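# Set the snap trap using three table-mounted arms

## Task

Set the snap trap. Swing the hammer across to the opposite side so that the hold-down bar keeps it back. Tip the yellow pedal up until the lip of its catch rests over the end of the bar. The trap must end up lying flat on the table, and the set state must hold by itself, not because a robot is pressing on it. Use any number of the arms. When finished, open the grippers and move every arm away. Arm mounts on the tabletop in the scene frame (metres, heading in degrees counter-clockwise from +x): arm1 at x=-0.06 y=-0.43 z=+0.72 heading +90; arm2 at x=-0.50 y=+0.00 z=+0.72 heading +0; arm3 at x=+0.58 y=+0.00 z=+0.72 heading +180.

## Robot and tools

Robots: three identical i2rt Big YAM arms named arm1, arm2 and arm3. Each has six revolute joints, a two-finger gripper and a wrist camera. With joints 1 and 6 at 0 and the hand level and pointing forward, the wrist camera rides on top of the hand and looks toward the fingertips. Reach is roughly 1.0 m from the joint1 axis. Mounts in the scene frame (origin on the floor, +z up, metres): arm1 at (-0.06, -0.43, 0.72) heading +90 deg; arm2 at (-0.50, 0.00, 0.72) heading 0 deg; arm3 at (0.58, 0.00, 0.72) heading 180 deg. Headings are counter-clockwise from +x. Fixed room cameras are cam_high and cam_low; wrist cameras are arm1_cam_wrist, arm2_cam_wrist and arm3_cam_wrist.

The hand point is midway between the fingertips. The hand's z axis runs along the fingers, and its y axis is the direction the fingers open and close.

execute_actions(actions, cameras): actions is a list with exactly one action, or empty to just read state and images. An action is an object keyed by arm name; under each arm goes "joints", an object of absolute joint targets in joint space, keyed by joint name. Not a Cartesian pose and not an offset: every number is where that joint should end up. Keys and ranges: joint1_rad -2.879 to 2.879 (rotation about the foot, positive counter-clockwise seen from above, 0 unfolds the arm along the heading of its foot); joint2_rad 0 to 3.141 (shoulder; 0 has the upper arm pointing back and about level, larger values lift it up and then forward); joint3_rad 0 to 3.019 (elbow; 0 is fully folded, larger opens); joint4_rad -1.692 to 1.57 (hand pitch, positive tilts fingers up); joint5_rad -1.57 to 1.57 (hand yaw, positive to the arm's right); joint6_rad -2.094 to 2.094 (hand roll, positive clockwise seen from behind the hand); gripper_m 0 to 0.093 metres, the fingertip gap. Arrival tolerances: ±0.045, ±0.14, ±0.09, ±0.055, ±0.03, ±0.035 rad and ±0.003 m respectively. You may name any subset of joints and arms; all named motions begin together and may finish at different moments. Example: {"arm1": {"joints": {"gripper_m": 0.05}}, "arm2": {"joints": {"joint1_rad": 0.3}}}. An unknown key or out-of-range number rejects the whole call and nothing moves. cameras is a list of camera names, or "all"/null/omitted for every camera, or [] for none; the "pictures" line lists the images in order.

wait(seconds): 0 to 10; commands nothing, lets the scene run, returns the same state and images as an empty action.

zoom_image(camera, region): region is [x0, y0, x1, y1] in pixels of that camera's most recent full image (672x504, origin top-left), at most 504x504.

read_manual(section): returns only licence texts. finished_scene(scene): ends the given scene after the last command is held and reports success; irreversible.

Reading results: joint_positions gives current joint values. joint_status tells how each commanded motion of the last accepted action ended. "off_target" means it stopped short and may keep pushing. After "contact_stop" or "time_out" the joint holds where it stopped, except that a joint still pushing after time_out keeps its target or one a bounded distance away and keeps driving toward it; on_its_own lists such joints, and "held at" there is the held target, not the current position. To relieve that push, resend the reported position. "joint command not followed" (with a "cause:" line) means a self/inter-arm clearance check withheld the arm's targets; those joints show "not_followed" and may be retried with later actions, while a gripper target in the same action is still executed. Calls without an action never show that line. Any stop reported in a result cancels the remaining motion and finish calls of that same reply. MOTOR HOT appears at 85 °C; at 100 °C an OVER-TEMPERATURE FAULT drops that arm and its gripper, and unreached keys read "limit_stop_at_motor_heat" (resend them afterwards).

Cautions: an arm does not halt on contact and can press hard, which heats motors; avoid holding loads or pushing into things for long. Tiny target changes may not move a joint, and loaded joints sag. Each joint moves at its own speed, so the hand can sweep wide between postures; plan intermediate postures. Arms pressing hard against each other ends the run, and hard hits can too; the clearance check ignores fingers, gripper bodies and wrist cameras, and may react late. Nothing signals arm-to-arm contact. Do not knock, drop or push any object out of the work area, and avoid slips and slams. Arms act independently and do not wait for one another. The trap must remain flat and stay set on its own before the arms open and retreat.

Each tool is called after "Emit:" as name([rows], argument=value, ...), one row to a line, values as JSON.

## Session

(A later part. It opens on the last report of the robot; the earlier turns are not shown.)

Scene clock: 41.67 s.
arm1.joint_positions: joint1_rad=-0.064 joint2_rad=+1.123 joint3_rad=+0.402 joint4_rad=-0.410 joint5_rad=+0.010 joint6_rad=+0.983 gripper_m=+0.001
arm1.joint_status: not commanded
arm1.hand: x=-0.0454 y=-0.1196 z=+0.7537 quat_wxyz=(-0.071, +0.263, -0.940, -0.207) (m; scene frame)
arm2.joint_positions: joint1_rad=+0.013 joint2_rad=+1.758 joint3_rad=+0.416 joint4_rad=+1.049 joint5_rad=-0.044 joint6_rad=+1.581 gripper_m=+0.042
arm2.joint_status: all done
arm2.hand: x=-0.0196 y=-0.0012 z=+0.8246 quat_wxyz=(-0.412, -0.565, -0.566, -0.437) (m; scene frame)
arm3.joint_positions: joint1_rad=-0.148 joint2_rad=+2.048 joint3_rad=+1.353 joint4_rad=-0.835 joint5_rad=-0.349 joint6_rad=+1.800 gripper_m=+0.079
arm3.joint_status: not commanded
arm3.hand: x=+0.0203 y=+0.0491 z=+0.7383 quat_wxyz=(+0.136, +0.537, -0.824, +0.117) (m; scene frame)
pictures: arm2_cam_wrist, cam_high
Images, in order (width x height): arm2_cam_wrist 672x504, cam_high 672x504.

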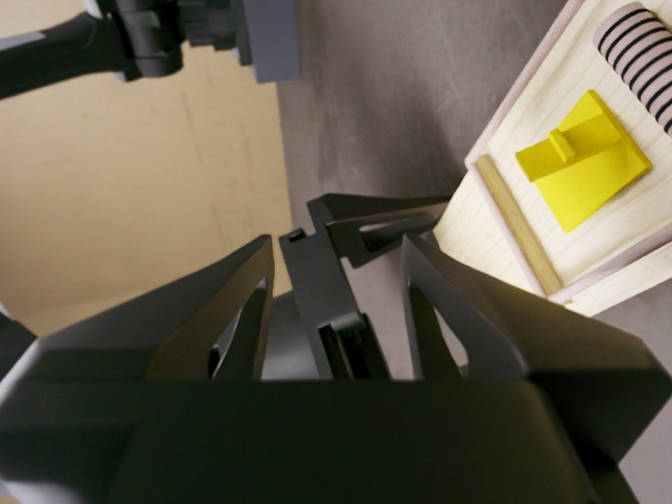

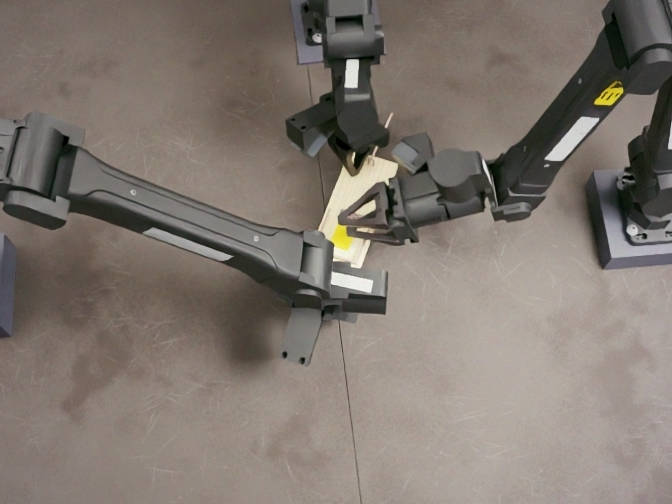

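Emit:
execute_actions([
  {"arm2":{"joints":{"joint1_rad":0.035,"joint2_rad":1.9,"joint3_rad":0.3,"joint4_rad":1.45,"joint5_rad":0,"gripper_m":0.056}}},
], cameras=[])

Emit:
execute_actions([
  {"arm2":{"joints":{"joint2_rad":2.07,"joint3_rad":0.34,"joint4_rad":1.54}}},
], cameras=["arm2_cam_wrist","cam_low"])

Scene clock: 43.20 s.
arm1.joint_positions: joint1_rad=-0.064 joint2_rad=+1.123 joint3_rad=+0.402 joint4_rad=-0.410 joint5_rad=+0.010 joint6_rad=+0.983 gripper_m=+0.001
arm1.joint_status: not commanded
arm1.hand: x=-0.0454 y=-0.1196 z=+0.7537 quat_wxyz=(-0.071, +0.263, -0.940, -0.207) (m; scene frame)
arm2.joint_positions: joint1_rad=+0.025 joint2_rad=+1.912 joint3_rad=+0.291 joint4_rad=+1.425 joint5_rad=-0.003 joint6_rad=+1.581 gripper_m=+0.056
arm2.joint_status: all done
arm2.hand: x=-0.0657 y=-0.0023 z=+0.8126 quat_wxyz=(-0.448, -0.549, -0.539, -0.455) (m; scene frame)
arm3.joint_positions: joint1_rad=-0.148 joint2_rad=+2.048 joint3_rad=+1.353 joint4_rad=-0.835 joint5_rad=-0.349 joint6_rad=+1.800 gripper_m=+0.079
arm3.joint_status: not commanded
arm3.hand: x=+0.0203 y=+0.0491 z=+0.7383 quat_wxyz=(+0.136, +0.537, -0.824, +0.117) (m; scene frame)
pictures: none
No camera images: the call's "cameras" was empty. Leave "cameras" out to get every camera's image.

Scene clock: 44.07 s.
arm1.joint_positions: joint1_rad=-0.064 joint2_rad=+1.123 joint3_rad=+0.402 joint4_rad=-0.410 joint5_rad=+0.010 joint6_rad=+0.983 gripper_m=+0.001
arm1.joint_status: not commanded
arm1.hand: x=-0.0454 y=-0.1196 z=+0.7537 quat_wxyz=(-0.071, +0.263, -0.940, -0.207) (m; scene frame)
arm2.joint_positions: joint1_rad=+0.025 joint2_rad=+2.076 joint3_rad=+0.340 joint4_rad=+1.515 joint5_rad=-0.003 joint6_rad=+1.581 gripper_m=+0.056
arm2.joint_status: all done
arm2.hand: x=-0.0583 y=-0.0022 z=+0.7757 quat_wxyz=(-0.441, -0.555, -0.545, -0.448) (m; scene frame)
arm3.joint_positions: joint1_rad=-0.148 joint2_rad=+2.048 joint3_rad=+1.353 joint4_rad=-0.835 joint5_rad=-0.349 joint6_rad=+1.800 gripper_m=+0.079
arm3.joint_status: not commanded
arm3.hand: x=+0.0203 y=+0.0491 z=+0.7383 quat_wxyz=(+0.136, +0.537, -0.824, +0.117) (m; scene frame)
pictures: arm2_cam_wrist, cam_low
Images, in order (width x height): arm2_cam_wrist 672x504, cam_low 672x504.

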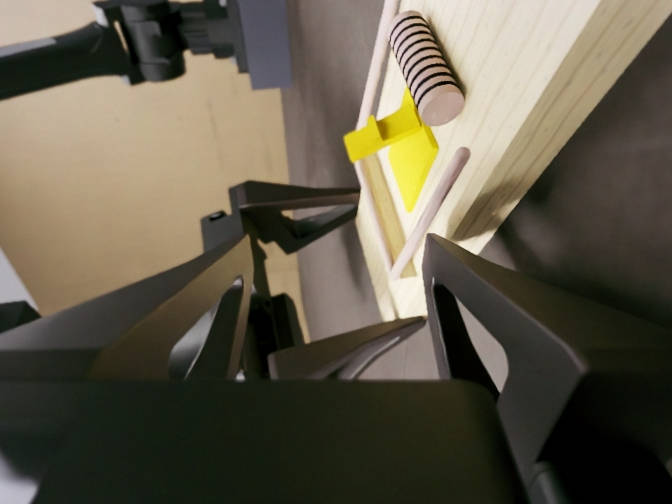

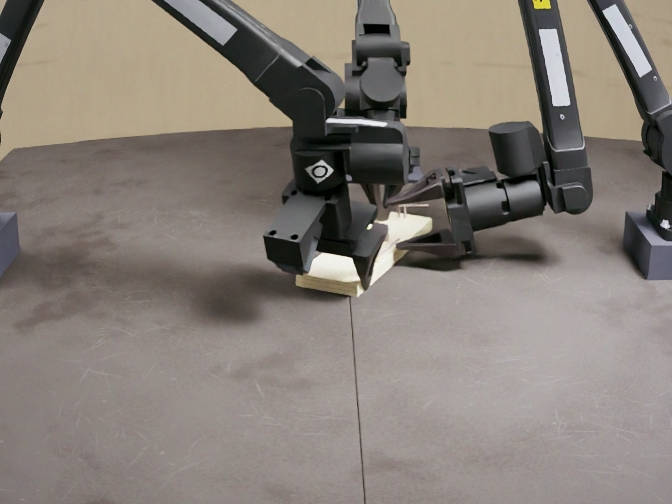

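Emit:
execute_actions([
  {"arm2":{"joints":{"joint3_rad":0.41,"joint4_rad":1.465,"gripper_m":0.058}}},
], cameras=["arm2_cam_wrist","cam_low"])

Scene clock: 44.93 s.
arm1.joint_positions: joint1_rad=-0.064 joint2_rad=+1.123 joint3_rad=+0.402 joint4_rad=-0.410 joint5_rad=+0.010 joint6_rad=+0.983 gripper_m=+0.001
arm1.joint_status: not commanded
arm1.hand: x=-0.0454 y=-0.1196 z=+0.7537 quat_wxyz=(-0.071, +0.263, -0.940, -0.207) (m; scene frame)
arm2.joint_positions: joint1_rad=+0.029 joint2_rad=+2.076 joint3_rad=+0.383 joint4_rad=+1.464 joint5_rad=-0.005 joint6_rad=+1.581 gripper_m=+0.058
arm2.joint_status: all done
arm2.hand: x=-0.0424 y=+0.0002 z=+0.7715 quat_wxyz=(-0.437, -0.555, -0.549, -0.448) (m; scene frame)
arm3.joint_positions: joint1_rad=-0.148 joint2_rad=+2.048 joint3_rad=+1.353 joint4_rad=-0.835 joint5_rad=-0.349 joint6_rad=+1.800 gripper_m=+0.079
arm3.joint_status: not commanded
arm3.hand: x=+0.0203 y=+0.0491 z=+0.7383 quat_wxyz=(+0.136, +0.537, -0.824, +0.117) (m; scene frame)
pictures: arm2_cam_wrist, cam_low
Images, in order (width x height): arm2_cam_wrist 672x504, cam_low 672x504.

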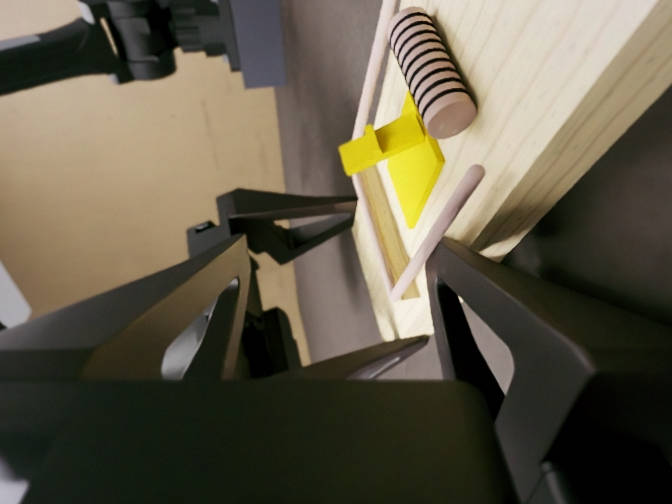

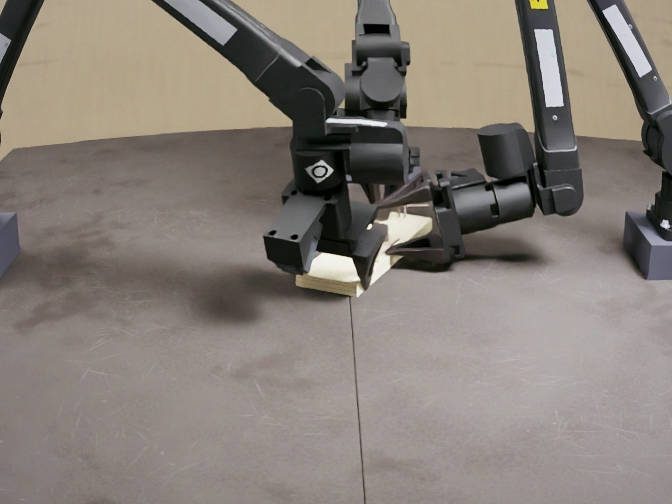

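Further under now. Lift with a forward bias.

Emit:
execute_actions([
  {"arm2":{"joints":{"joint1_rad":0.02,"joint2_rad":1.98,"joint3_rad":0.44,"joint4_rad":1.5,"gripper_m":0.045}}},
], cameras=["arm2_cam_wrist","cam_low"])

Scene clock: 45.80 s.
arm1.joint_positions: joint1_rad=-0.064 joint2_rad=+1.123 joint3_rad=+0.402 joint4_rad=-0.410 joint5_rad=+0.010 joint6_rad=+0.983 gripper_m=+0.001
arm1.joint_status: not commanded
arm1.hand: x=-0.0454 y=-0.1196 z=+0.7537 quat_wxyz=(-0.071, +0.263, -0.940, -0.207) (m; scene frame)
arm2.joint_positions: joint1_rad=+0.029 joint2_rad=+2.075 joint3_rad=+0.385 joint4_rad=+1.444 joint5_rad=-0.005 joint6_rad=+1.581 gripper_m=+0.045
arm2.joint_status: joint4_rad off_target (ended at +1.445, target +1.500); the others done
arm2.hand: x=-0.0425 y=+0.0002 z=+0.7678 quat_wxyz=(-0.433, -0.558, -0.552, -0.443) (m; scene frame)
arm3.joint_positions: joint1_rad=-0.148 joint2_rad=+2.048 joint3_rad=+1.353 joint4_rad=-0.835 joint5_rad=-0.349 joint6_rad=+1.800 gripper_m=+0.079
arm3.joint_status: not commanded
arm3.hand: x=+0.0203 y=+0.0491 z=+0.7383 quat_wxyz=(+0.136, +0.537, -0.824, +0.117) (m; scene frame)
pictures: arm2_cam_wrist, cam_low
Images, in order (width x height): arm2_cam_wrist 672x504, cam_low 672x504.

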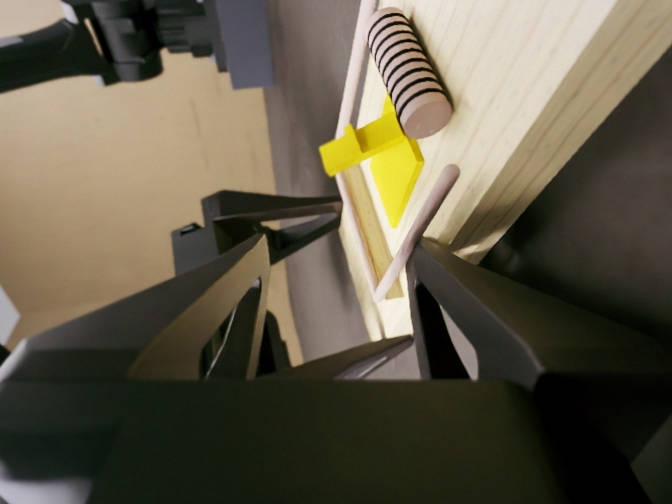

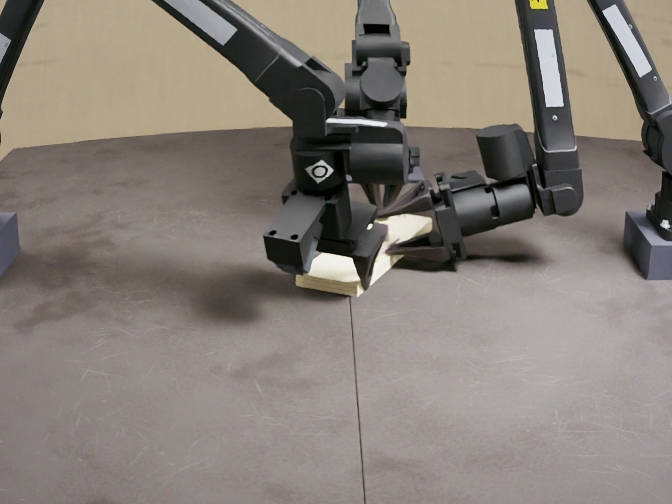

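Emit:
execute_actions([
  {"arm2":{"joints":{"joint2_rad":1.95,"joint3_rad":0.465,"joint4_rad":1.57}}},
], cameras=["arm2_cam_wrist"])

Scene clock: 47.67 s.
arm1.joint_positions: joint1_rad=-0.064 joint2_rad=+1.123 joint3_rad=+0.402 joint4_rad=-0.410 joint5_rad=+0.010 joint6_rad=+0.983 gripper_m=+0.001
arm1.joint_status: not commanded
arm1.hand: x=-0.0454 y=-0.1196 z=+0.7537 quat_wxyz=(-0.071, +0.263, -0.940, -0.207) (m; scene frame)
arm2.joint_positions: joint1_rad=+0.029 joint2_rad=+2.066 joint3_rad=+0.385 joint4_rad=+1.444 joint5_rad=-0.005 joint6_rad=+1.581 gripper_m=+0.045
arm2.joint_status: joint4_rad time_out (moved +0.000 of +0.126); the others done
arm2.on_its_own: joint4_rad reads +1.444 and still pushes toward +1.570 since a time_out
arm2.hand: x=-0.0412 y=+0.0002 z=+0.7715 quat_wxyz=(-0.435, -0.556, -0.550, -0.445) (m; scene frame)
arm3.joint_positions: joint1_rad=-0.148 joint2_rad=+2.048 joint3_rad=+1.353 joint4_rad=-0.835 joint5_rad=-0.349 joint6_rad=+1.800 gripper_m=+0.079
arm3.joint_status: not commanded
arm3.hand: x=+0.0203 y=+0.0491 z=+0.7383 quat_wxyz=(+0.136, +0.537, -0.824, +0.117) (m; scene frame)
pictures: arm2_cam_wrist
Images, in order (width x height): arm2_cam_wrist 672x504.

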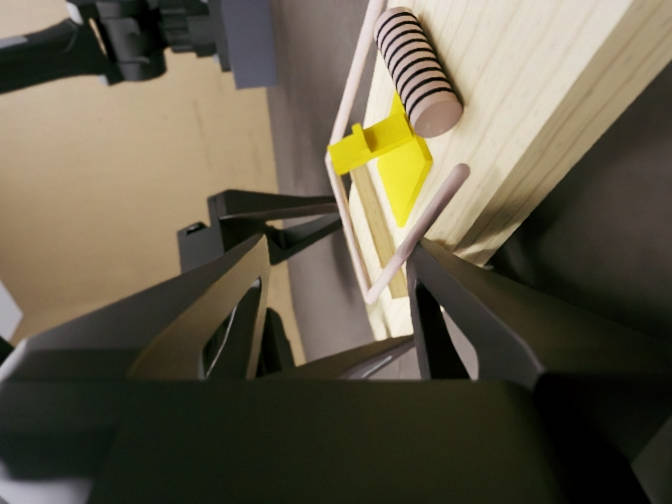

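Emit:
execute_actions([
  {"arm2":{"joints":{"joint2_rad":1.93,"joint3_rad":0.53}}},
], cameras=["arm2_cam_wrist"])

Scene clock: 49.73 s.
arm1.joint_positions: joint1_rad=-0.064 joint2_rad=+1.124 joint3_rad=+0.402 joint4_rad=-0.409 joint5_rad=+0.010 joint6_rad=+0.983 gripper_m=+0.001
arm1.joint_status: not commanded
arm1.hand: x=-0.0454 y=-0.1195 z=+0.7536 quat_wxyz=(-0.071, +0.263, -0.940, -0.207) (m; scene frame)
arm2.joint_positions: joint1_rad=+0.029 joint2_rad=+2.061 joint3_rad=+0.386 joint4_rad=+1.444 joint5_rad=-0.005 joint6_rad=+1.581 gripper_m=+0.045
arm2.joint_status: joint3_rad time_out (moved +0.000 of +0.145); the others done
arm2.on_its_own: joint3_rad reads +0.386 and still pushes toward +0.498 since a time_out; joint4_rad reads +1.444 and still pushes toward +1.570 since a time_out
arm2.hand: x=-0.0403 y=+0.0001 z=+0.7741 quat_wxyz=(-0.437, -0.555, -0.549, -0.447) (m; scene frame)
arm3.joint_positions: joint1_rad=-0.148 joint2_rad=+2.047 joint3_rad=+1.353 joint4_rad=-0.835 joint5_rad=-0.349 joint6_rad=+1.800 gripper_m=+0.079
arm3.joint_status: not commanded
arm3.hand: x=+0.0202 y=+0.0491 z=+0.7385 quat_wxyz=(+0.136, +0.537, -0.824, +0.116) (m; scene frame)
pictures: arm2_cam_wrist
Images, in order (width x height): arm2_cam_wrist 672x504.

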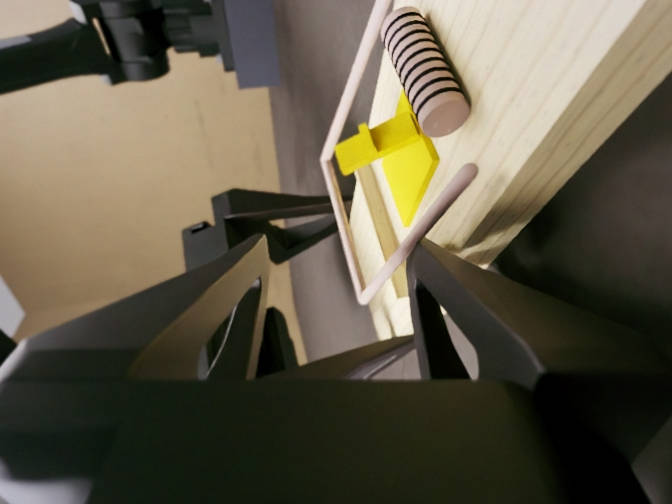

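Emit:
execute_actions([
  {"arm2":{"joints":{"joint1_rad":0.065,"joint2_rad":1.95,"joint3_rad":0.49,"gripper_m":0.05}}},
], cameras=["arm2_cam_wrist"])

Scene clock: 51.80 s.
arm1.joint_positions: joint1_rad=-0.064 joint2_rad=+1.125 joint3_rad=+0.402 joint4_rad=-0.403 joint5_rad=+0.010 joint6_rad=+0.983 gripper_m=+0.001
arm1.joint_status: not commanded
arm1.hand: x=-0.0454 y=-0.1183 z=+0.7537 quat_wxyz=(-0.072, +0.263, -0.939, -0.209) (m; scene frame)
arm2.joint_positions: joint1_rad=+0.039 joint2_rad=+2.061 joint3_rad=+0.386 joint4_rad=+1.444 joint5_rad=+0.009 joint6_rad=+1.581 gripper_m=+0.050
arm2.joint_status: joint3_rad time_out (moved +0.000 of +0.104); the others done
arm2.on_its_own: joint3_rad reads +0.386 and still pushes toward +0.490 since a time_out; joint4_rad reads +1.444 and still pushes toward +1.570 since a time_out
arm2.hand: x=-0.0403 y=+0.0023 z=+0.7741 quat_wxyz=(-0.439, -0.555, -0.548, -0.445) (m; scene frame)
arm3.joint_positions: joint1_rad=-0.150 joint2_rad=+2.047 joint3_rad=+1.353 joint4_rad=-0.835 joint5_rad=-0.349 joint6_rad=+1.799 gripper_m=+0.079
arm3.joint_status: not commanded
arm3.hand: x=+0.0204 y=+0.0504 z=+0.7385 quat_wxyz=(+0.136, +0.537, -0.825, +0.116) (m; scene frame)
pictures: arm2_cam_wrist
Images, in order (width x height): arm2_cam_wrist 672x504.

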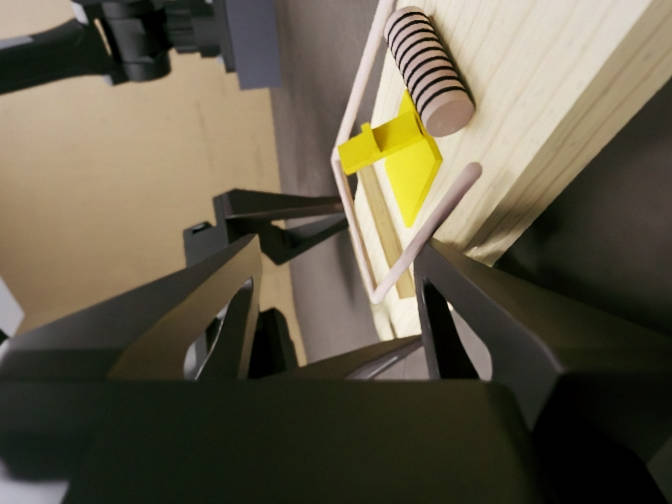

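Emit:
execute_actions([
  {"arm2":{"joints":{"joint1_rad":0.02,"joint2_rad":1.89,"joint3_rad":0.46,"gripper_m":0.04}}},
], cameras=["arm2_cam_wrist"])

Scene clock: 53.20 s.
arm1.joint_positions: joint1_rad=-0.064 joint2_rad=+1.126 joint3_rad=+0.402 joint4_rad=-0.402 joint5_rad=+0.010 joint6_rad=+0.983 gripper_m=+0.001
arm1.joint_status: not commanded
arm1.hand: x=-0.0454 y=-0.1183 z=+0.7536 quat_wxyz=(-0.072, +0.263, -0.939, -0.209) (m; scene frame)
arm2.joint_positions: joint1_rad=+0.024 joint2_rad=+1.892 joint3_rad=+0.458 joint4_rad=+1.551 joint5_rad=-0.002 joint6_rad=+1.587 gripper_m=+0.040
arm2.joint_status: all done
arm2.on_its_own: joint4_rad moved +0.106 to your old target +1.570
arm2.hand: x=+0.0012 y=-0.0036 z=+0.8968 quat_wxyz=(-0.526, -0.473, -0.461, -0.535) (m; scene frame)
arm3.joint_positions: joint1_rad=-0.150 joint2_rad=+2.047 joint3_rad=+1.353 joint4_rad=-0.835 joint5_rad=-0.349 joint6_rad=+1.799 gripper_m=+0.079
arm3.joint_status: not commanded
arm3.hand: x=+0.0204 y=+0.0504 z=+0.7384 quat_wxyz=(+0.136, +0.537, -0.825, +0.116) (m; scene frame)
pictures: arm2_cam_wrist
Images, in order (width x height): arm2_cam_wrist 672x504.

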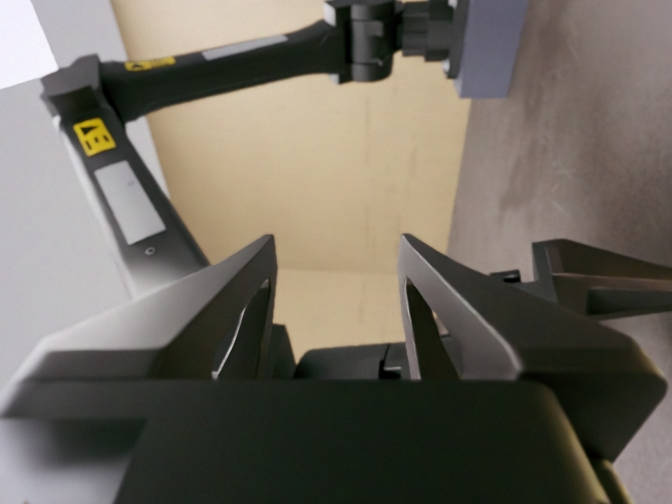

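Emit:
execute_actions([
  {"arm2":{"joints":{"joint1_rad":0.05,"joint2_rad":1.9,"joint3_rad":0.29,"joint4_rad":1.43,"joint5_rad":0,"gripper_m":0.03}}},
], cameras=[])

Emit:
execute_actions([
  {"arm2":{"joints":{"joint6_rad":-1.57}}},
], cameras=["cam_high"])

Emit:
execute_actions([
  {"arm2":{"joints":{"joint2_rad":2.09,"joint3_rad":0.34,"joint4_rad":1.52}}},
], cameras=["arm2_cam_wrist","cam_high"])

Scene clock: 54.77 s.
arm1.joint_positions: joint1_rad=-0.064 joint2_rad=+1.126 joint3_rad=+0.402 joint4_rad=-0.402 joint5_rad=+0.010 joint6_rad=+0.983 gripper_m=+0.001
arm1.joint_status: not commanded
arm1.hand: x=-0.0454 y=-0.1183 z=+0.7536 quat_wxyz=(-0.072, +0.263, -0.939, -0.209) (m; scene frame)
arm2.joint_positions: joint1_rad=+0.041 joint2_rad=+1.897 joint3_rad=+0.284 joint4_rad=+1.440 joint5_rad=-0.002 joint6_rad=+1.587 gripper_m=+0.030
arm2.joint_status: all done
arm2.hand: x=-0.0668 y=+0.0046 z=+0.8209 quat_wxyz=(-0.450, -0.541, -0.537, -0.466) (m; scene frame)
arm3.joint_positions: joint1_rad=-0.150 joint2_rad=+2.047 joint3_rad=+1.353 joint4_rad=-0.835 joint5_rad=-0.349 joint6_rad=+1.799 gripper_m=+0.079
arm3.joint_status: not commanded
arm3.hand: x=+0.0204 y=+0.0504 z=+0.7384 quat_wxyz=(+0.136, +0.537, -0.825, +0.116) (m; scene frame)
pictures: none
No camera images: the call's "cameras" was empty. Leave "cameras" out to get every camera's image.

Scene clock: 57.53 s.
arm1.joint_positions: joint1_rad=-0.064 joint2_rad=+1.126 joint3_rad=+0.402 joint4_rad=-0.402 joint5_rad=+0.010 joint6_rad=+0.983 gripper_m=+0.001
arm1.joint_status: not commanded
arm1.hand: x=-0.0454 y=-0.1183 z=+0.7536 quat_wxyz=(-0.072, +0.263, -0.939, -0.209) (m; scene frame)
arm2.joint_positions: joint1_rad=+0.041 joint2_rad=+1.897 joint3_rad=+0.284 joint4_rad=+1.440 joint5_rad=-0.002 joint6_rad=-1.552 gripper_m=+0.030
arm2.joint_status: all done
arm2.hand: x=-0.0668 y=+0.0046 z=+0.8209 quat_wxyz=(-0.467, +0.536, -0.541, +0.449) (m; scene frame)
arm3.joint_positions: joint1_rad=-0.150 joint2_rad=+2.047 joint3_rad=+1.353 joint4_rad=-0.835 joint5_rad=-0.349 joint6_rad=+1.799 gripper_m=+0.079
arm3.joint_status: not commanded
arm3.hand: x=+0.0204 y=+0.0504 z=+0.7384 quat_wxyz=(+0.136, +0.537, -0.825, +0.116) (m; scene frame)
pictures: cam_high
Images, in order (width x height): cam_high 672x504.

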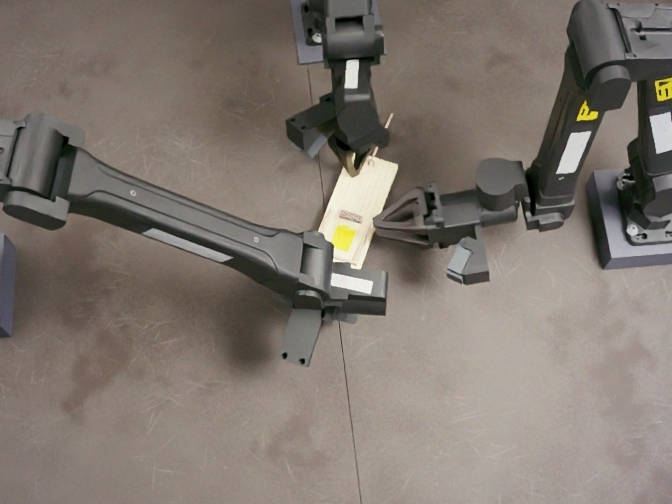

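Scene clock: 58.43 s.
arm1.joint_positions: joint1_rad=-0.064 joint2_rad=+1.126 joint3_rad=+0.402 joint4_rad=-0.402 joint5_rad=+0.010 joint6_rad=+0.983 gripper_m=+0.001
arm1.joint_status: not commanded
arm1.hand: x=-0.0454 y=-0.1183 z=+0.7536 quat_wxyz=(-0.072, +0.263, -0.939, -0.209) (m; scene frame)
arm2.joint_positions: joint1_rad=+0.041 joint2_rad=+2.096 joint3_rad=+0.340 joint4_rad=+1.495 joint5_rad=-0.002 joint6_rad=-1.553 gripper_m=+0.030
arm2.joint_status: all done
arm2.hand: x=-0.0620 y=+0.0050 z=+0.7626 quat_wxyz=(-0.442, +0.556, -0.561, +0.425) (m; scene frame)
arm3.joint_positions: joint1_rad=-0.150 joint2_rad=+2.047 joint3_rad=+1.353 joint4_rad=-0.835 joint5_rad=-0.349 joint6_rad=+1.799 gripper_m=+0.079
arm3.joint_status: not commanded
arm3.hand: x=+0.0204 y=+0.0504 z=+0.7384 quat_wxyz=(+0.136, +0.537, -0.825, +0.116) (m; scene frame)
pictures: arm2_cam_wrist, cam_high
Images, in order (width x height): arm2_cam_wrist 672x504, cam_high 672x504.

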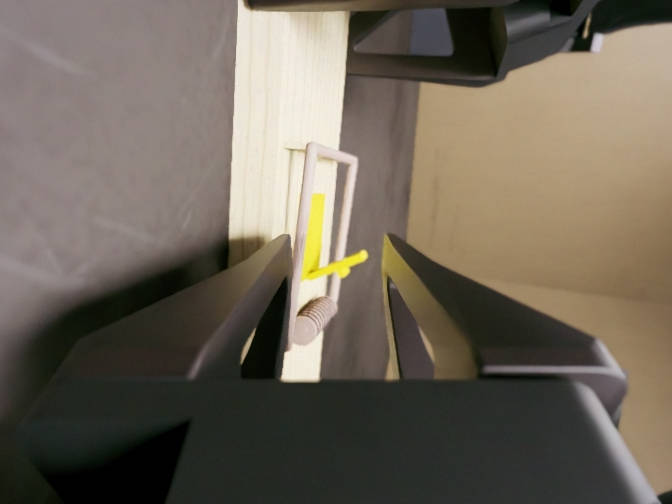

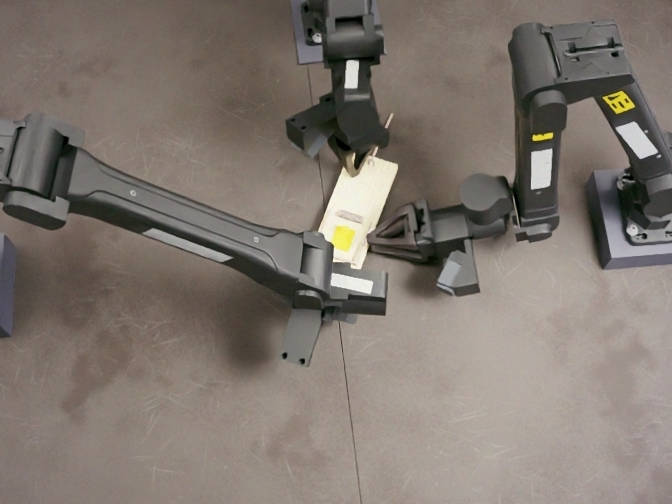

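Emit:
execute_actions([
  {"arm2":{"joints":{"joint1_rad":0.075,"joint3_rad":0.42,"joint4_rad":1.455,"gripper_m":0.034}}},
], cameras=["arm2_cam_wrist"])

Scene clock: 59.33 s.
arm1.joint_positions: joint1_rad=-0.064 joint2_rad=+1.126 joint3_rad=+0.402 joint4_rad=-0.402 joint5_rad=+0.010 joint6_rad=+0.983 gripper_m=+0.001
arm1.joint_status: not commanded
arm1.hand: x=-0.0454 y=-0.1183 z=+0.7536 quat_wxyz=(-0.072, +0.263, -0.939, -0.209) (m; scene frame)
arm2.joint_positions: joint1_rad=+0.073 joint2_rad=+2.096 joint3_rad=+0.392 joint4_rad=+1.456 joint5_rad=-0.005 joint6_rad=-1.553 gripper_m=+0.034
arm2.joint_status: all done
arm2.hand: x=-0.0420 y=+0.0201 z=+0.7628 quat_wxyz=(-0.453, +0.563, -0.549, +0.421) (m; scene frame)
arm3.joint_positions: joint1_rad=-0.150 joint2_rad=+2.047 joint3_rad=+1.353 joint4_rad=-0.836 joint5_rad=-0.349 joint6_rad=+1.799 gripper_m=+0.079
arm3.joint_status: not commanded
arm3.hand: x=+0.0205 y=+0.0504 z=+0.7384 quat_wxyz=(+0.136, +0.537, -0.825, +0.116) (m; scene frame)
pictures: arm2_cam_wrist
Images, in order (width x height): arm2_cam_wrist 672x504.

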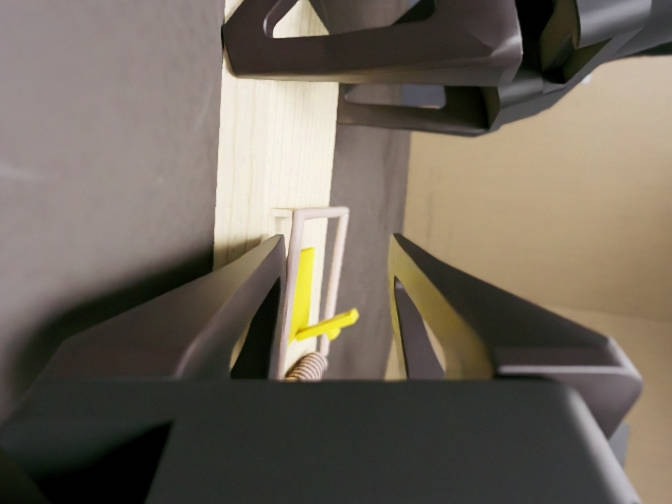

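Emit:
execute_actions([
  {"arm2":{"joints":{"joint1_rad":0.045,"joint3_rad":0.45,"gripper_m":0.032}}},
], cameras=["arm2_cam_wrist","cam_high"])

Emit:
zoom_image(camera="cam_high", region=[300, 170, 440, 290])

Scene clock: 60.17 s.
arm1.joint_positions: joint1_rad=-0.064 joint2_rad=+1.126 joint3_rad=+0.402 joint4_rad=-0.402 joint5_rad=+0.010 joint6_rad=+0.983 gripper_m=+0.001
arm1.joint_status: not commanded
arm1.hand: x=-0.0454 y=-0.1183 z=+0.7536 quat_wxyz=(-0.072, +0.263, -0.939, -0.209) (m; scene frame)
arm2.joint_positions: joint1_rad=+0.068 joint2_rad=+2.103 joint3_rad=+0.408 joint4_rad=+1.446 joint5_rad=-0.006 joint6_rad=-1.553 gripper_m=+0.032
arm2.joint_status: all done
arm2.hand: x=-0.0366 y=+0.0183 z=+0.7603 quat_wxyz=(-0.452, +0.562, -0.550, +0.422) (m; scene frame)
arm3.joint_positions: joint1_rad=-0.150 joint2_rad=+2.047 joint3_rad=+1.353 joint4_rad=-0.836 joint5_rad=-0.349 joint6_rad=+1.799 gripper_m=+0.079
arm3.joint_status: not commanded
arm3.hand: x=+0.0205 y=+0.0504 z=+0.7384 quat_wxyz=(+0.136, +0.537, -0.825, +0.116) (m; scene frame)
pictures: arm2_cam_wrist, cam_high
Images, in order (width x height): arm2_cam_wrist 672x504, cam_high 672x504.

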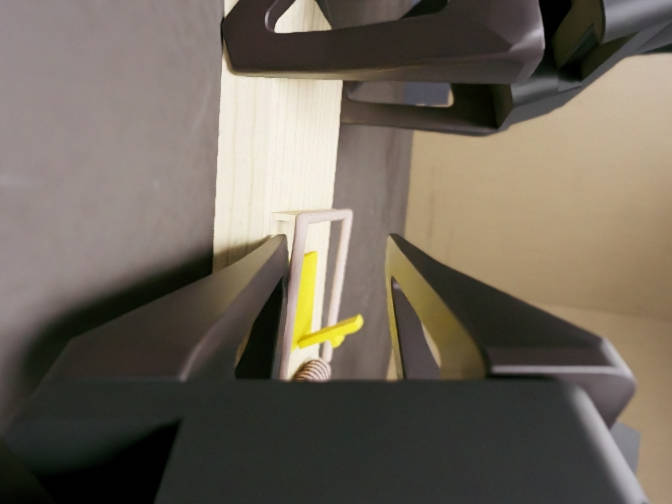

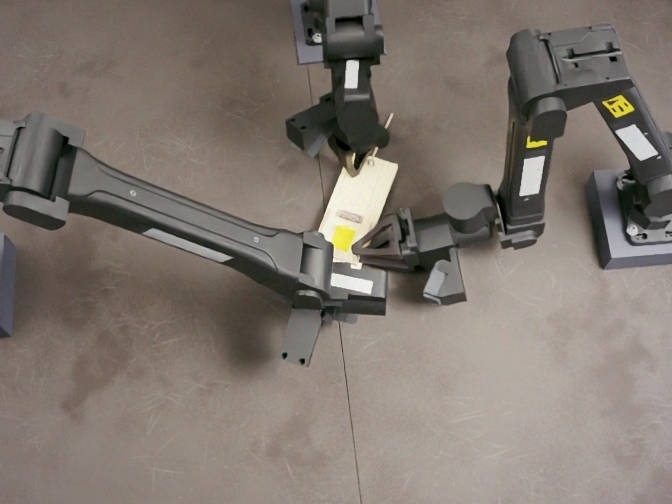

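Region (300, 170, 440, 290) of cam_high's 672x504 image, scaled by 3.600, with more detail than that image has; it fills the top 432 rows of this view, and the rest is white.

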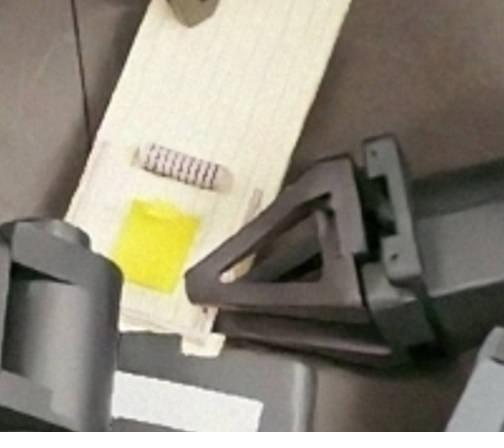

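Pinch.

Emit:
execute_actions([
  {"arm2":{"joints":{"gripper_m":0.0}}},
], cameras=["arm2_cam_wrist"])

Emit:
execute_actions([
  {"arm2":{"joints":{"joint1_rad":0.03,"joint2_rad":2.0,"joint3_rad":0.41,"joint4_rad":1.46,"joint6_rad":-1.2}}},
], cameras=["arm2_cam_wrist","cam_high"])

Scene clock: 60.90 s.
arm1.joint_positions: joint1_rad=-0.064 joint2_rad=+1.126 joint3_rad=+0.402 joint4_rad=-0.402 joint5_rad=+0.010 joint6_rad=+0.983 gripper_m=+0.001
arm1.joint_status: not commanded
arm1.hand: x=-0.0454 y=-0.1183 z=+0.7536 quat_wxyz=(-0.072, +0.263, -0.939, -0.209) (m; scene frame)
arm2.joint_positions: joint1_rad=+0.068 joint2_rad=+2.119 joint3_rad=+0.409 joint4_rad=+1.429 joint5_rad=-0.008 joint6_rad=-1.557 gripper_m=+0.004
arm2.joint_status: gripper_m off_target (ended at +0.004, target +0.000)
arm2.hand: x=-0.0397 y=+0.0186 z=+0.7492 quat_wxyz=(-0.442, +0.570, -0.555, +0.413) (m; scene frame)
arm3.joint_positions: joint1_rad=-0.150 joint2_rad=+2.045 joint3_rad=+1.353 joint4_rad=-0.836 joint5_rad=-0.348 joint6_rad=+1.797 gripper_m=+0.079
arm3.joint_status: not commanded
arm3.hand: x=+0.0202 y=+0.0506 z=+0.7394 quat_wxyz=(+0.137, +0.538, -0.824, +0.115) (m; scene frame)
pictures: arm2_cam_wrist
Images, in order (width x height): arm2_cam_wrist 672x504.

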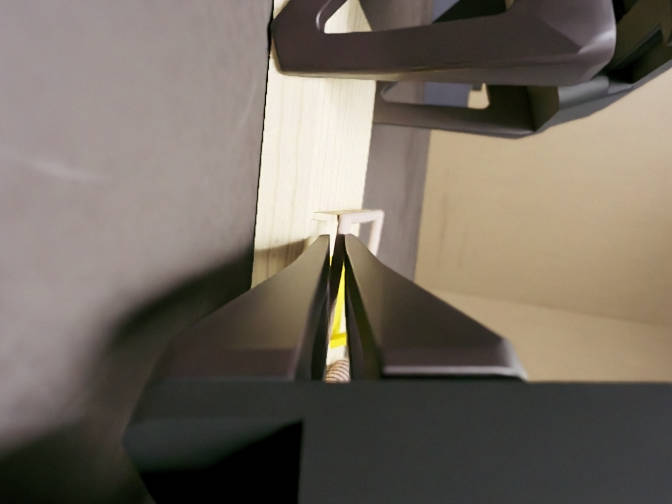

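Scene clock: 62.23 s.
arm1.joint_positions: joint1_rad=-0.064 joint2_rad=+1.126 joint3_rad=+0.402 joint4_rad=-0.402 joint5_rad=+0.010 joint6_rad=+0.983 gripper_m=+0.001
arm1.joint_status: not commanded
arm1.hand: x=-0.0454 y=-0.1183 z=+0.7536 quat_wxyz=(-0.071, +0.263, -0.939, -0.209) (m; scene frame)
arm2.joint_positions: joint1_rad=+0.061 joint2_rad=+2.075 joint3_rad=+0.393 joint4_rad=+1.406 joint5_rad=-0.017 joint6_rad=-1.215 gripper_m=+0.003
arm2.joint_status: all done
arm2.hand: x=-0.0415 y=+0.0169 z=+0.7605 quat_wxyz=(-0.509, +0.466, -0.643, +0.332) (m; scene frame)
arm3.joint_positions: joint1_rad=-0.150 joint2_rad=+2.045 joint3_rad=+1.353 joint4_rad=-0.827 joint5_rad=-0.347 joint6_rad=+1.788 gripper_m=+0.079
arm3.joint_status: not commanded
arm3.hand: x=+0.0182 y=+0.0511 z=+0.7394 quat_wxyz=(+0.140, +0.542, -0.821, +0.111) (m; scene frame)
pictures: arm2_cam_wrist, cam_high
Images, in order (width x height): arm2_cam_wrist 672x504, cam_high 672x504.

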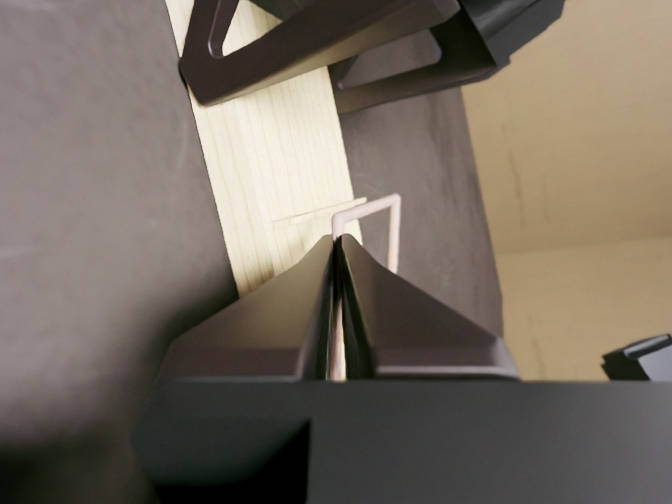

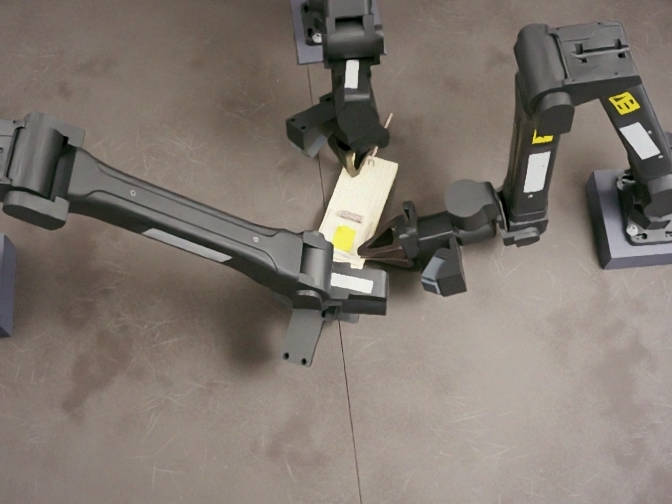

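Emit:
execute_actions([
  {"arm2":{"joints":{"joint1_rad":-0.01,"joint2_rad":1.95,"joint3_rad":0.385,"joint4_rad":1.43,"joint6_rad":-0.8}}},
], cameras=["arm2_cam_wrist"])

Emit:
execute_actions([
  {"arm2":{"joints":{"joint1_rad":-0.07,"joint2_rad":1.93,"joint3_rad":0.35,"joint4_rad":1.4,"joint6_rad":-0.35}}},
], cameras=["arm2_cam_wrist","cam_high"])

Scene clock: 64.90 s.
arm1.joint_positions: joint1_rad=-0.064 joint2_rad=+1.126 joint3_rad=+0.402 joint4_rad=-0.402 joint5_rad=+0.010 joint6_rad=+0.983 gripper_m=+0.001
arm1.joint_status: not commanded
arm1.hand: x=-0.0455 y=-0.1183 z=+0.7536 quat_wxyz=(-0.071, +0.263, -0.939, -0.209) (m; scene frame)
arm2.joint_positions: joint1_rad=+0.038 joint2_rad=+2.009 joint3_rad=+0.369 joint4_rad=+1.384 joint5_rad=-0.033 joint6_rad=-0.836 gripper_m=+0.003
arm2.joint_status: joint1_rad time_out (moved -0.023 of -0.071); joint6_rad time_out (moved +0.379 of +0.415); the others done
arm2.on_its_own: joint1_rad reads +0.038 and still pushes toward -0.010 since a time_out; joint6_rad reads -0.836 and still pushes toward -0.800 since a time_out
arm2.hand: x=-0.0445 y=+0.0088 z=+0.7789 quat_wxyz=(-0.569, +0.331, -0.715, +0.234) (m; scene frame)
arm3.joint_positions: joint1_rad=-0.150 joint2_rad=+2.045 joint3_rad=+1.353 joint4_rad=-0.827 joint5_rad=-0.347 joint6_rad=+1.789 gripper_m=+0.079
arm3.joint_status: not commanded
arm3.hand: x=+0.0181 y=+0.0512 z=+0.7394 quat_wxyz=(+0.140, +0.542, -0.821, +0.111) (m; scene frame)
pictures: arm2_cam_wrist
Images, in order (width x height): arm2_cam_wrist 672x504.

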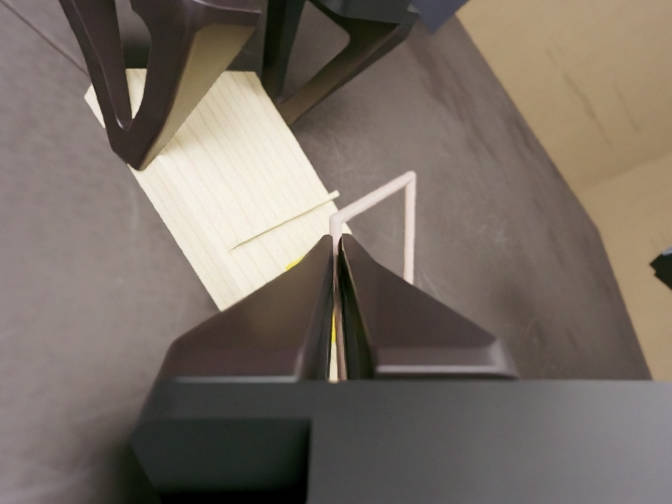

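not run: a stop came earlier in this reply.

Emit:
execute_actions([
  {"arm2":{"joints":{"joint1_rad":-0.08,"joint2_rad":1.93,"joint3_rad":0.355,"joint4_rad":1.4,"joint6_rad":-0.35}}},
], cameras=["arm2_cam_wrist","cam_high"])

Scene clock: 67.50 s.
arm1.joint_positions: joint1_rad=-0.064 joint2_rad=+1.126 joint3_rad=+0.402 joint4_rad=-0.402 joint5_rad=+0.010 joint6_rad=+0.983 gripper_m=+0.001
arm1.joint_status: not commanded
arm1.hand: x=-0.0455 y=-0.1183 z=+0.7536 quat_wxyz=(-0.071, +0.263, -0.939, -0.209) (m; scene frame)
arm2.joint_positions: joint1_rad=-0.008 joint2_rad=+1.951 joint3_rad=+0.336 joint4_rad=+1.382 joint5_rad=-0.051 joint6_rad=-0.420 gripper_m=+0.003
arm2.joint_status: joint1_rad time_out (moved -0.047 of -0.118); joint6_rad time_out (moved +0.416 of +0.486); the others done
arm2.on_its_own: joint1_rad reads -0.008 and still pushes toward -0.080 since a time_out; joint6_rad reads -0.420 and still pushes toward -0.350 since a time_out
arm2.hand: x=-0.0524 y=-0.0088 z=+0.7960 quat_wxyz=(-0.613, +0.162, -0.764, +0.120) (m; scene frame)
arm3.joint_positions: joint1_rad=-0.150 joint2_rad=+2.045 joint3_rad=+1.353 joint4_rad=-0.827 joint5_rad=-0.347 joint6_rad=+1.790 gripper_m=+0.079
arm3.joint_status: not commanded
arm3.hand: x=+0.0182 y=+0.0511 z=+0.7394 quat_wxyz=(+0.140, +0.541, -0.822, +0.111) (m; scene frame)
pictures: arm2_cam_wrist, cam_high
Images, in order (width x height): arm2_cam_wrist 672x504, cam_high 672x504.

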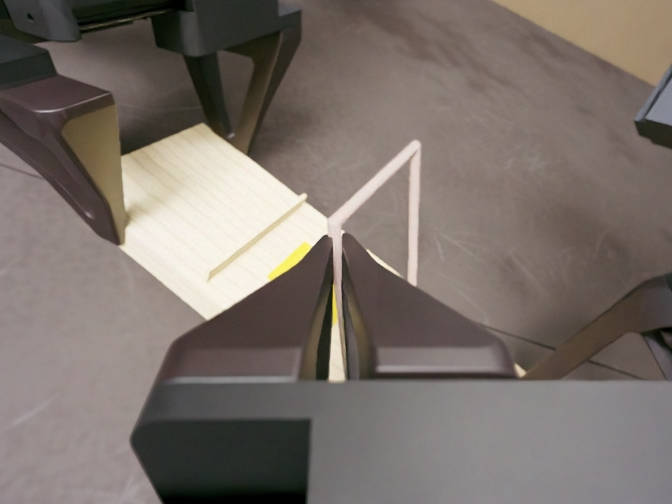

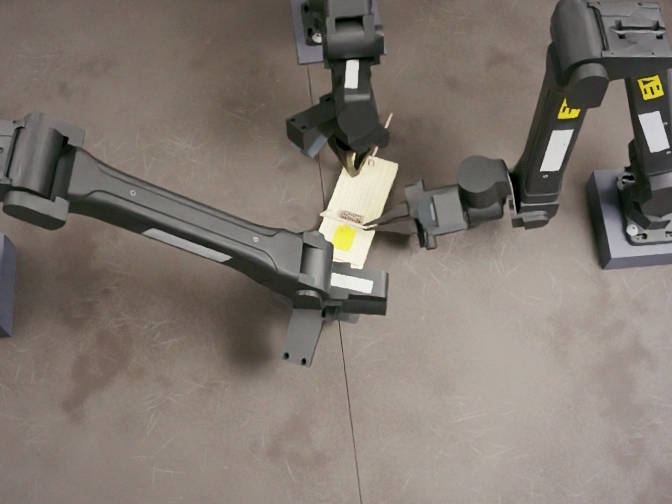

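Emit:
execute_actions([
  {"arm2":{"joints":{"joint1_rad":-0.15,"joint2_rad":1.93,"joint3_rad":0.32,"joint4_rad":1.39,"joint5_rad":-0.02,"joint6_rad":0.12}}},
], cameras=["arm2_cam_wrist"])

Scene clock: 70.30 s.
arm1.joint_positions: joint1_rad=-0.064 joint2_rad=+1.126 joint3_rad=+0.402 joint4_rad=-0.402 joint5_rad=+0.009 joint6_rad=+0.983 gripper_m=+0.001
arm1.joint_status: not commanded
arm1.hand: x=-0.0455 y=-0.1183 z=+0.7536 quat_wxyz=(-0.071, +0.263, -0.939, -0.209) (m; scene frame)
arm2.joint_positions: joint1_rad=-0.079 joint2_rad=+1.924 joint3_rad=+0.301 joint4_rad=+1.400 joint5_rad=-0.069 joint6_rad=+0.049 gripper_m=+0.003
arm2.joint_status: joint1_rad time_out (moved -0.071 of -0.142); joint5_rad time_out (moved -0.019 of +0.031); joint6_rad time_out (moved +0.469 of +0.540); the others done
arm2.on_its_own: joint1_rad reads -0.079 and still pushes toward -0.150 since a time_out; joint5_rad reads -0.069 and still pushes toward -0.020 since a time_out; joint6_rad reads +0.049 and still pushes toward +0.120 since a time_out
arm2.hand: x=-0.0654 y=-0.0364 z=+0.8035 quat_wxyz=(-0.628, -0.042, -0.777, -0.011) (m; scene frame)
arm3.joint_positions: joint1_rad=-0.150 joint2_rad=+2.045 joint3_rad=+1.353 joint4_rad=-0.827 joint5_rad=-0.347 joint6_rad=+1.790 gripper_m=+0.079
arm3.joint_status: not commanded
arm3.hand: x=+0.0182 y=+0.0511 z=+0.7394 quat_wxyz=(+0.140, +0.541, -0.822, +0.111) (m; scene frame)
pictures: arm2_cam_wrist
Images, in order (width x height): arm2_cam_wrist 672x504.

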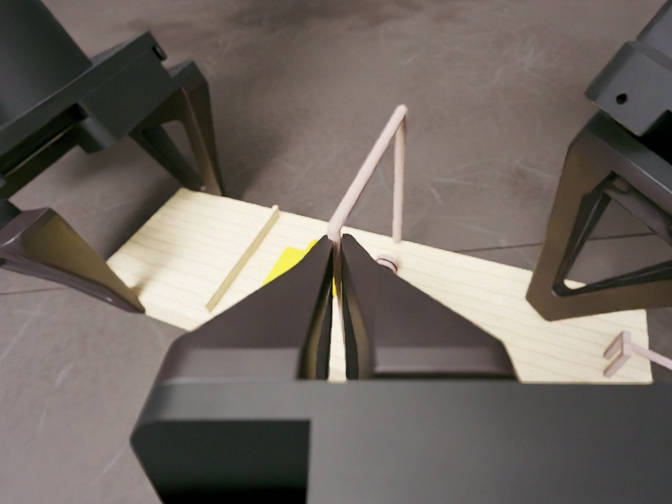

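Emit:
execute_actions([
  {"arm2":{"joints":{"joint1_rad":-0.22,"joint2_rad":1.96,"joint3_rad":0.295,"joint4_rad":1.42,"joint6_rad":0.6}}},
], cameras=["arm2_cam_wrist","cam_high"])

Scene clock: 73.03 s.
arm1.joint_positions: joint1_rad=-0.064 joint2_rad=+1.126 joint3_rad=+0.402 joint4_rad=-0.402 joint5_rad=+0.009 joint6_rad=+0.983 gripper_m=+0.001
arm1.joint_status: not commanded
arm1.hand: x=-0.0455 y=-0.1183 z=+0.7536 quat_wxyz=(-0.071, +0.263, -0.939, -0.209) (m; scene frame)
arm2.joint_positions: joint1_rad=-0.146 joint2_rad=+1.944 joint3_rad=+0.280 joint4_rad=+1.422 joint5_rad=-0.071 joint6_rad=+0.551 gripper_m=+0.003
arm2.joint_status: joint1_rad time_out (moved -0.067 of -0.141); joint6_rad time_out (moved +0.502 of +0.551); the others done
arm2.on_its_own: joint1_rad reads -0.146 and still pushes toward -0.220 since a time_out; joint5_rad reads -0.071 and still pushes toward -0.020 since a time_out; joint6_rad reads +0.551 and still pushes toward +0.600 since a time_out
arm2.hand: x=-0.0786 y=-0.0633 z=+0.7960 quat_wxyz=(-0.604, -0.260, -0.740, -0.146) (m; scene frame)
arm3.joint_positions: joint1_rad=-0.150 joint2_rad=+2.045 joint3_rad=+1.353 joint4_rad=-0.827 joint5_rad=-0.347 joint6_rad=+1.790 gripper_m=+0.079
arm3.joint_status: not commanded
arm3.hand: x=+0.0182 y=+0.0511 z=+0.7394 quat_wxyz=(+0.140, +0.541, -0.822, +0.111) (m; scene frame)
pictures: arm2_cam_wrist, cam_high
Images, in order (width x height): arm2_cam_wrist 672x504, cam_high 672x504.

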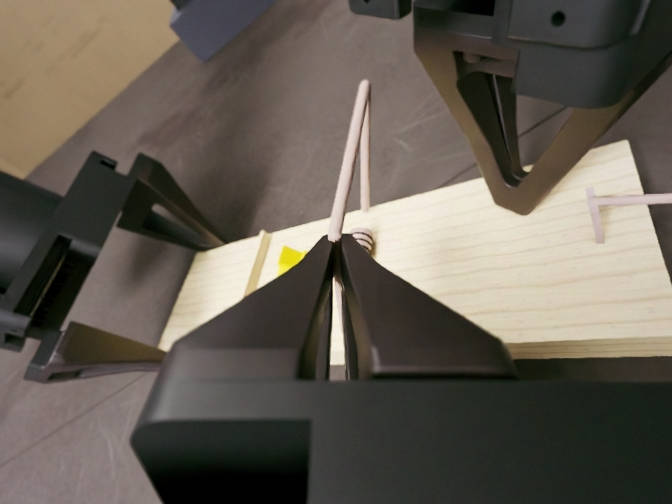

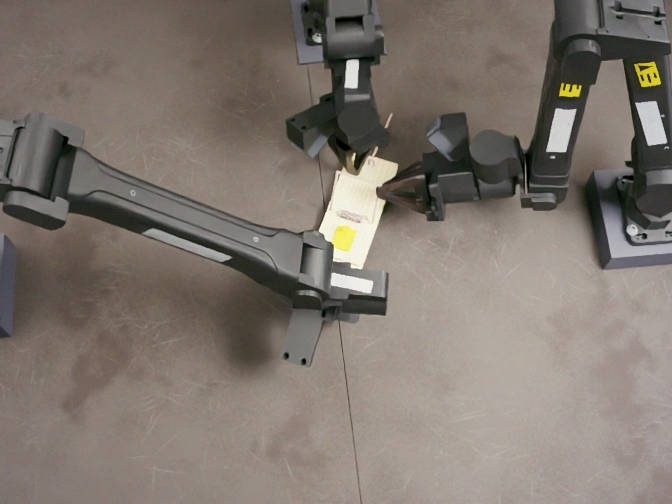

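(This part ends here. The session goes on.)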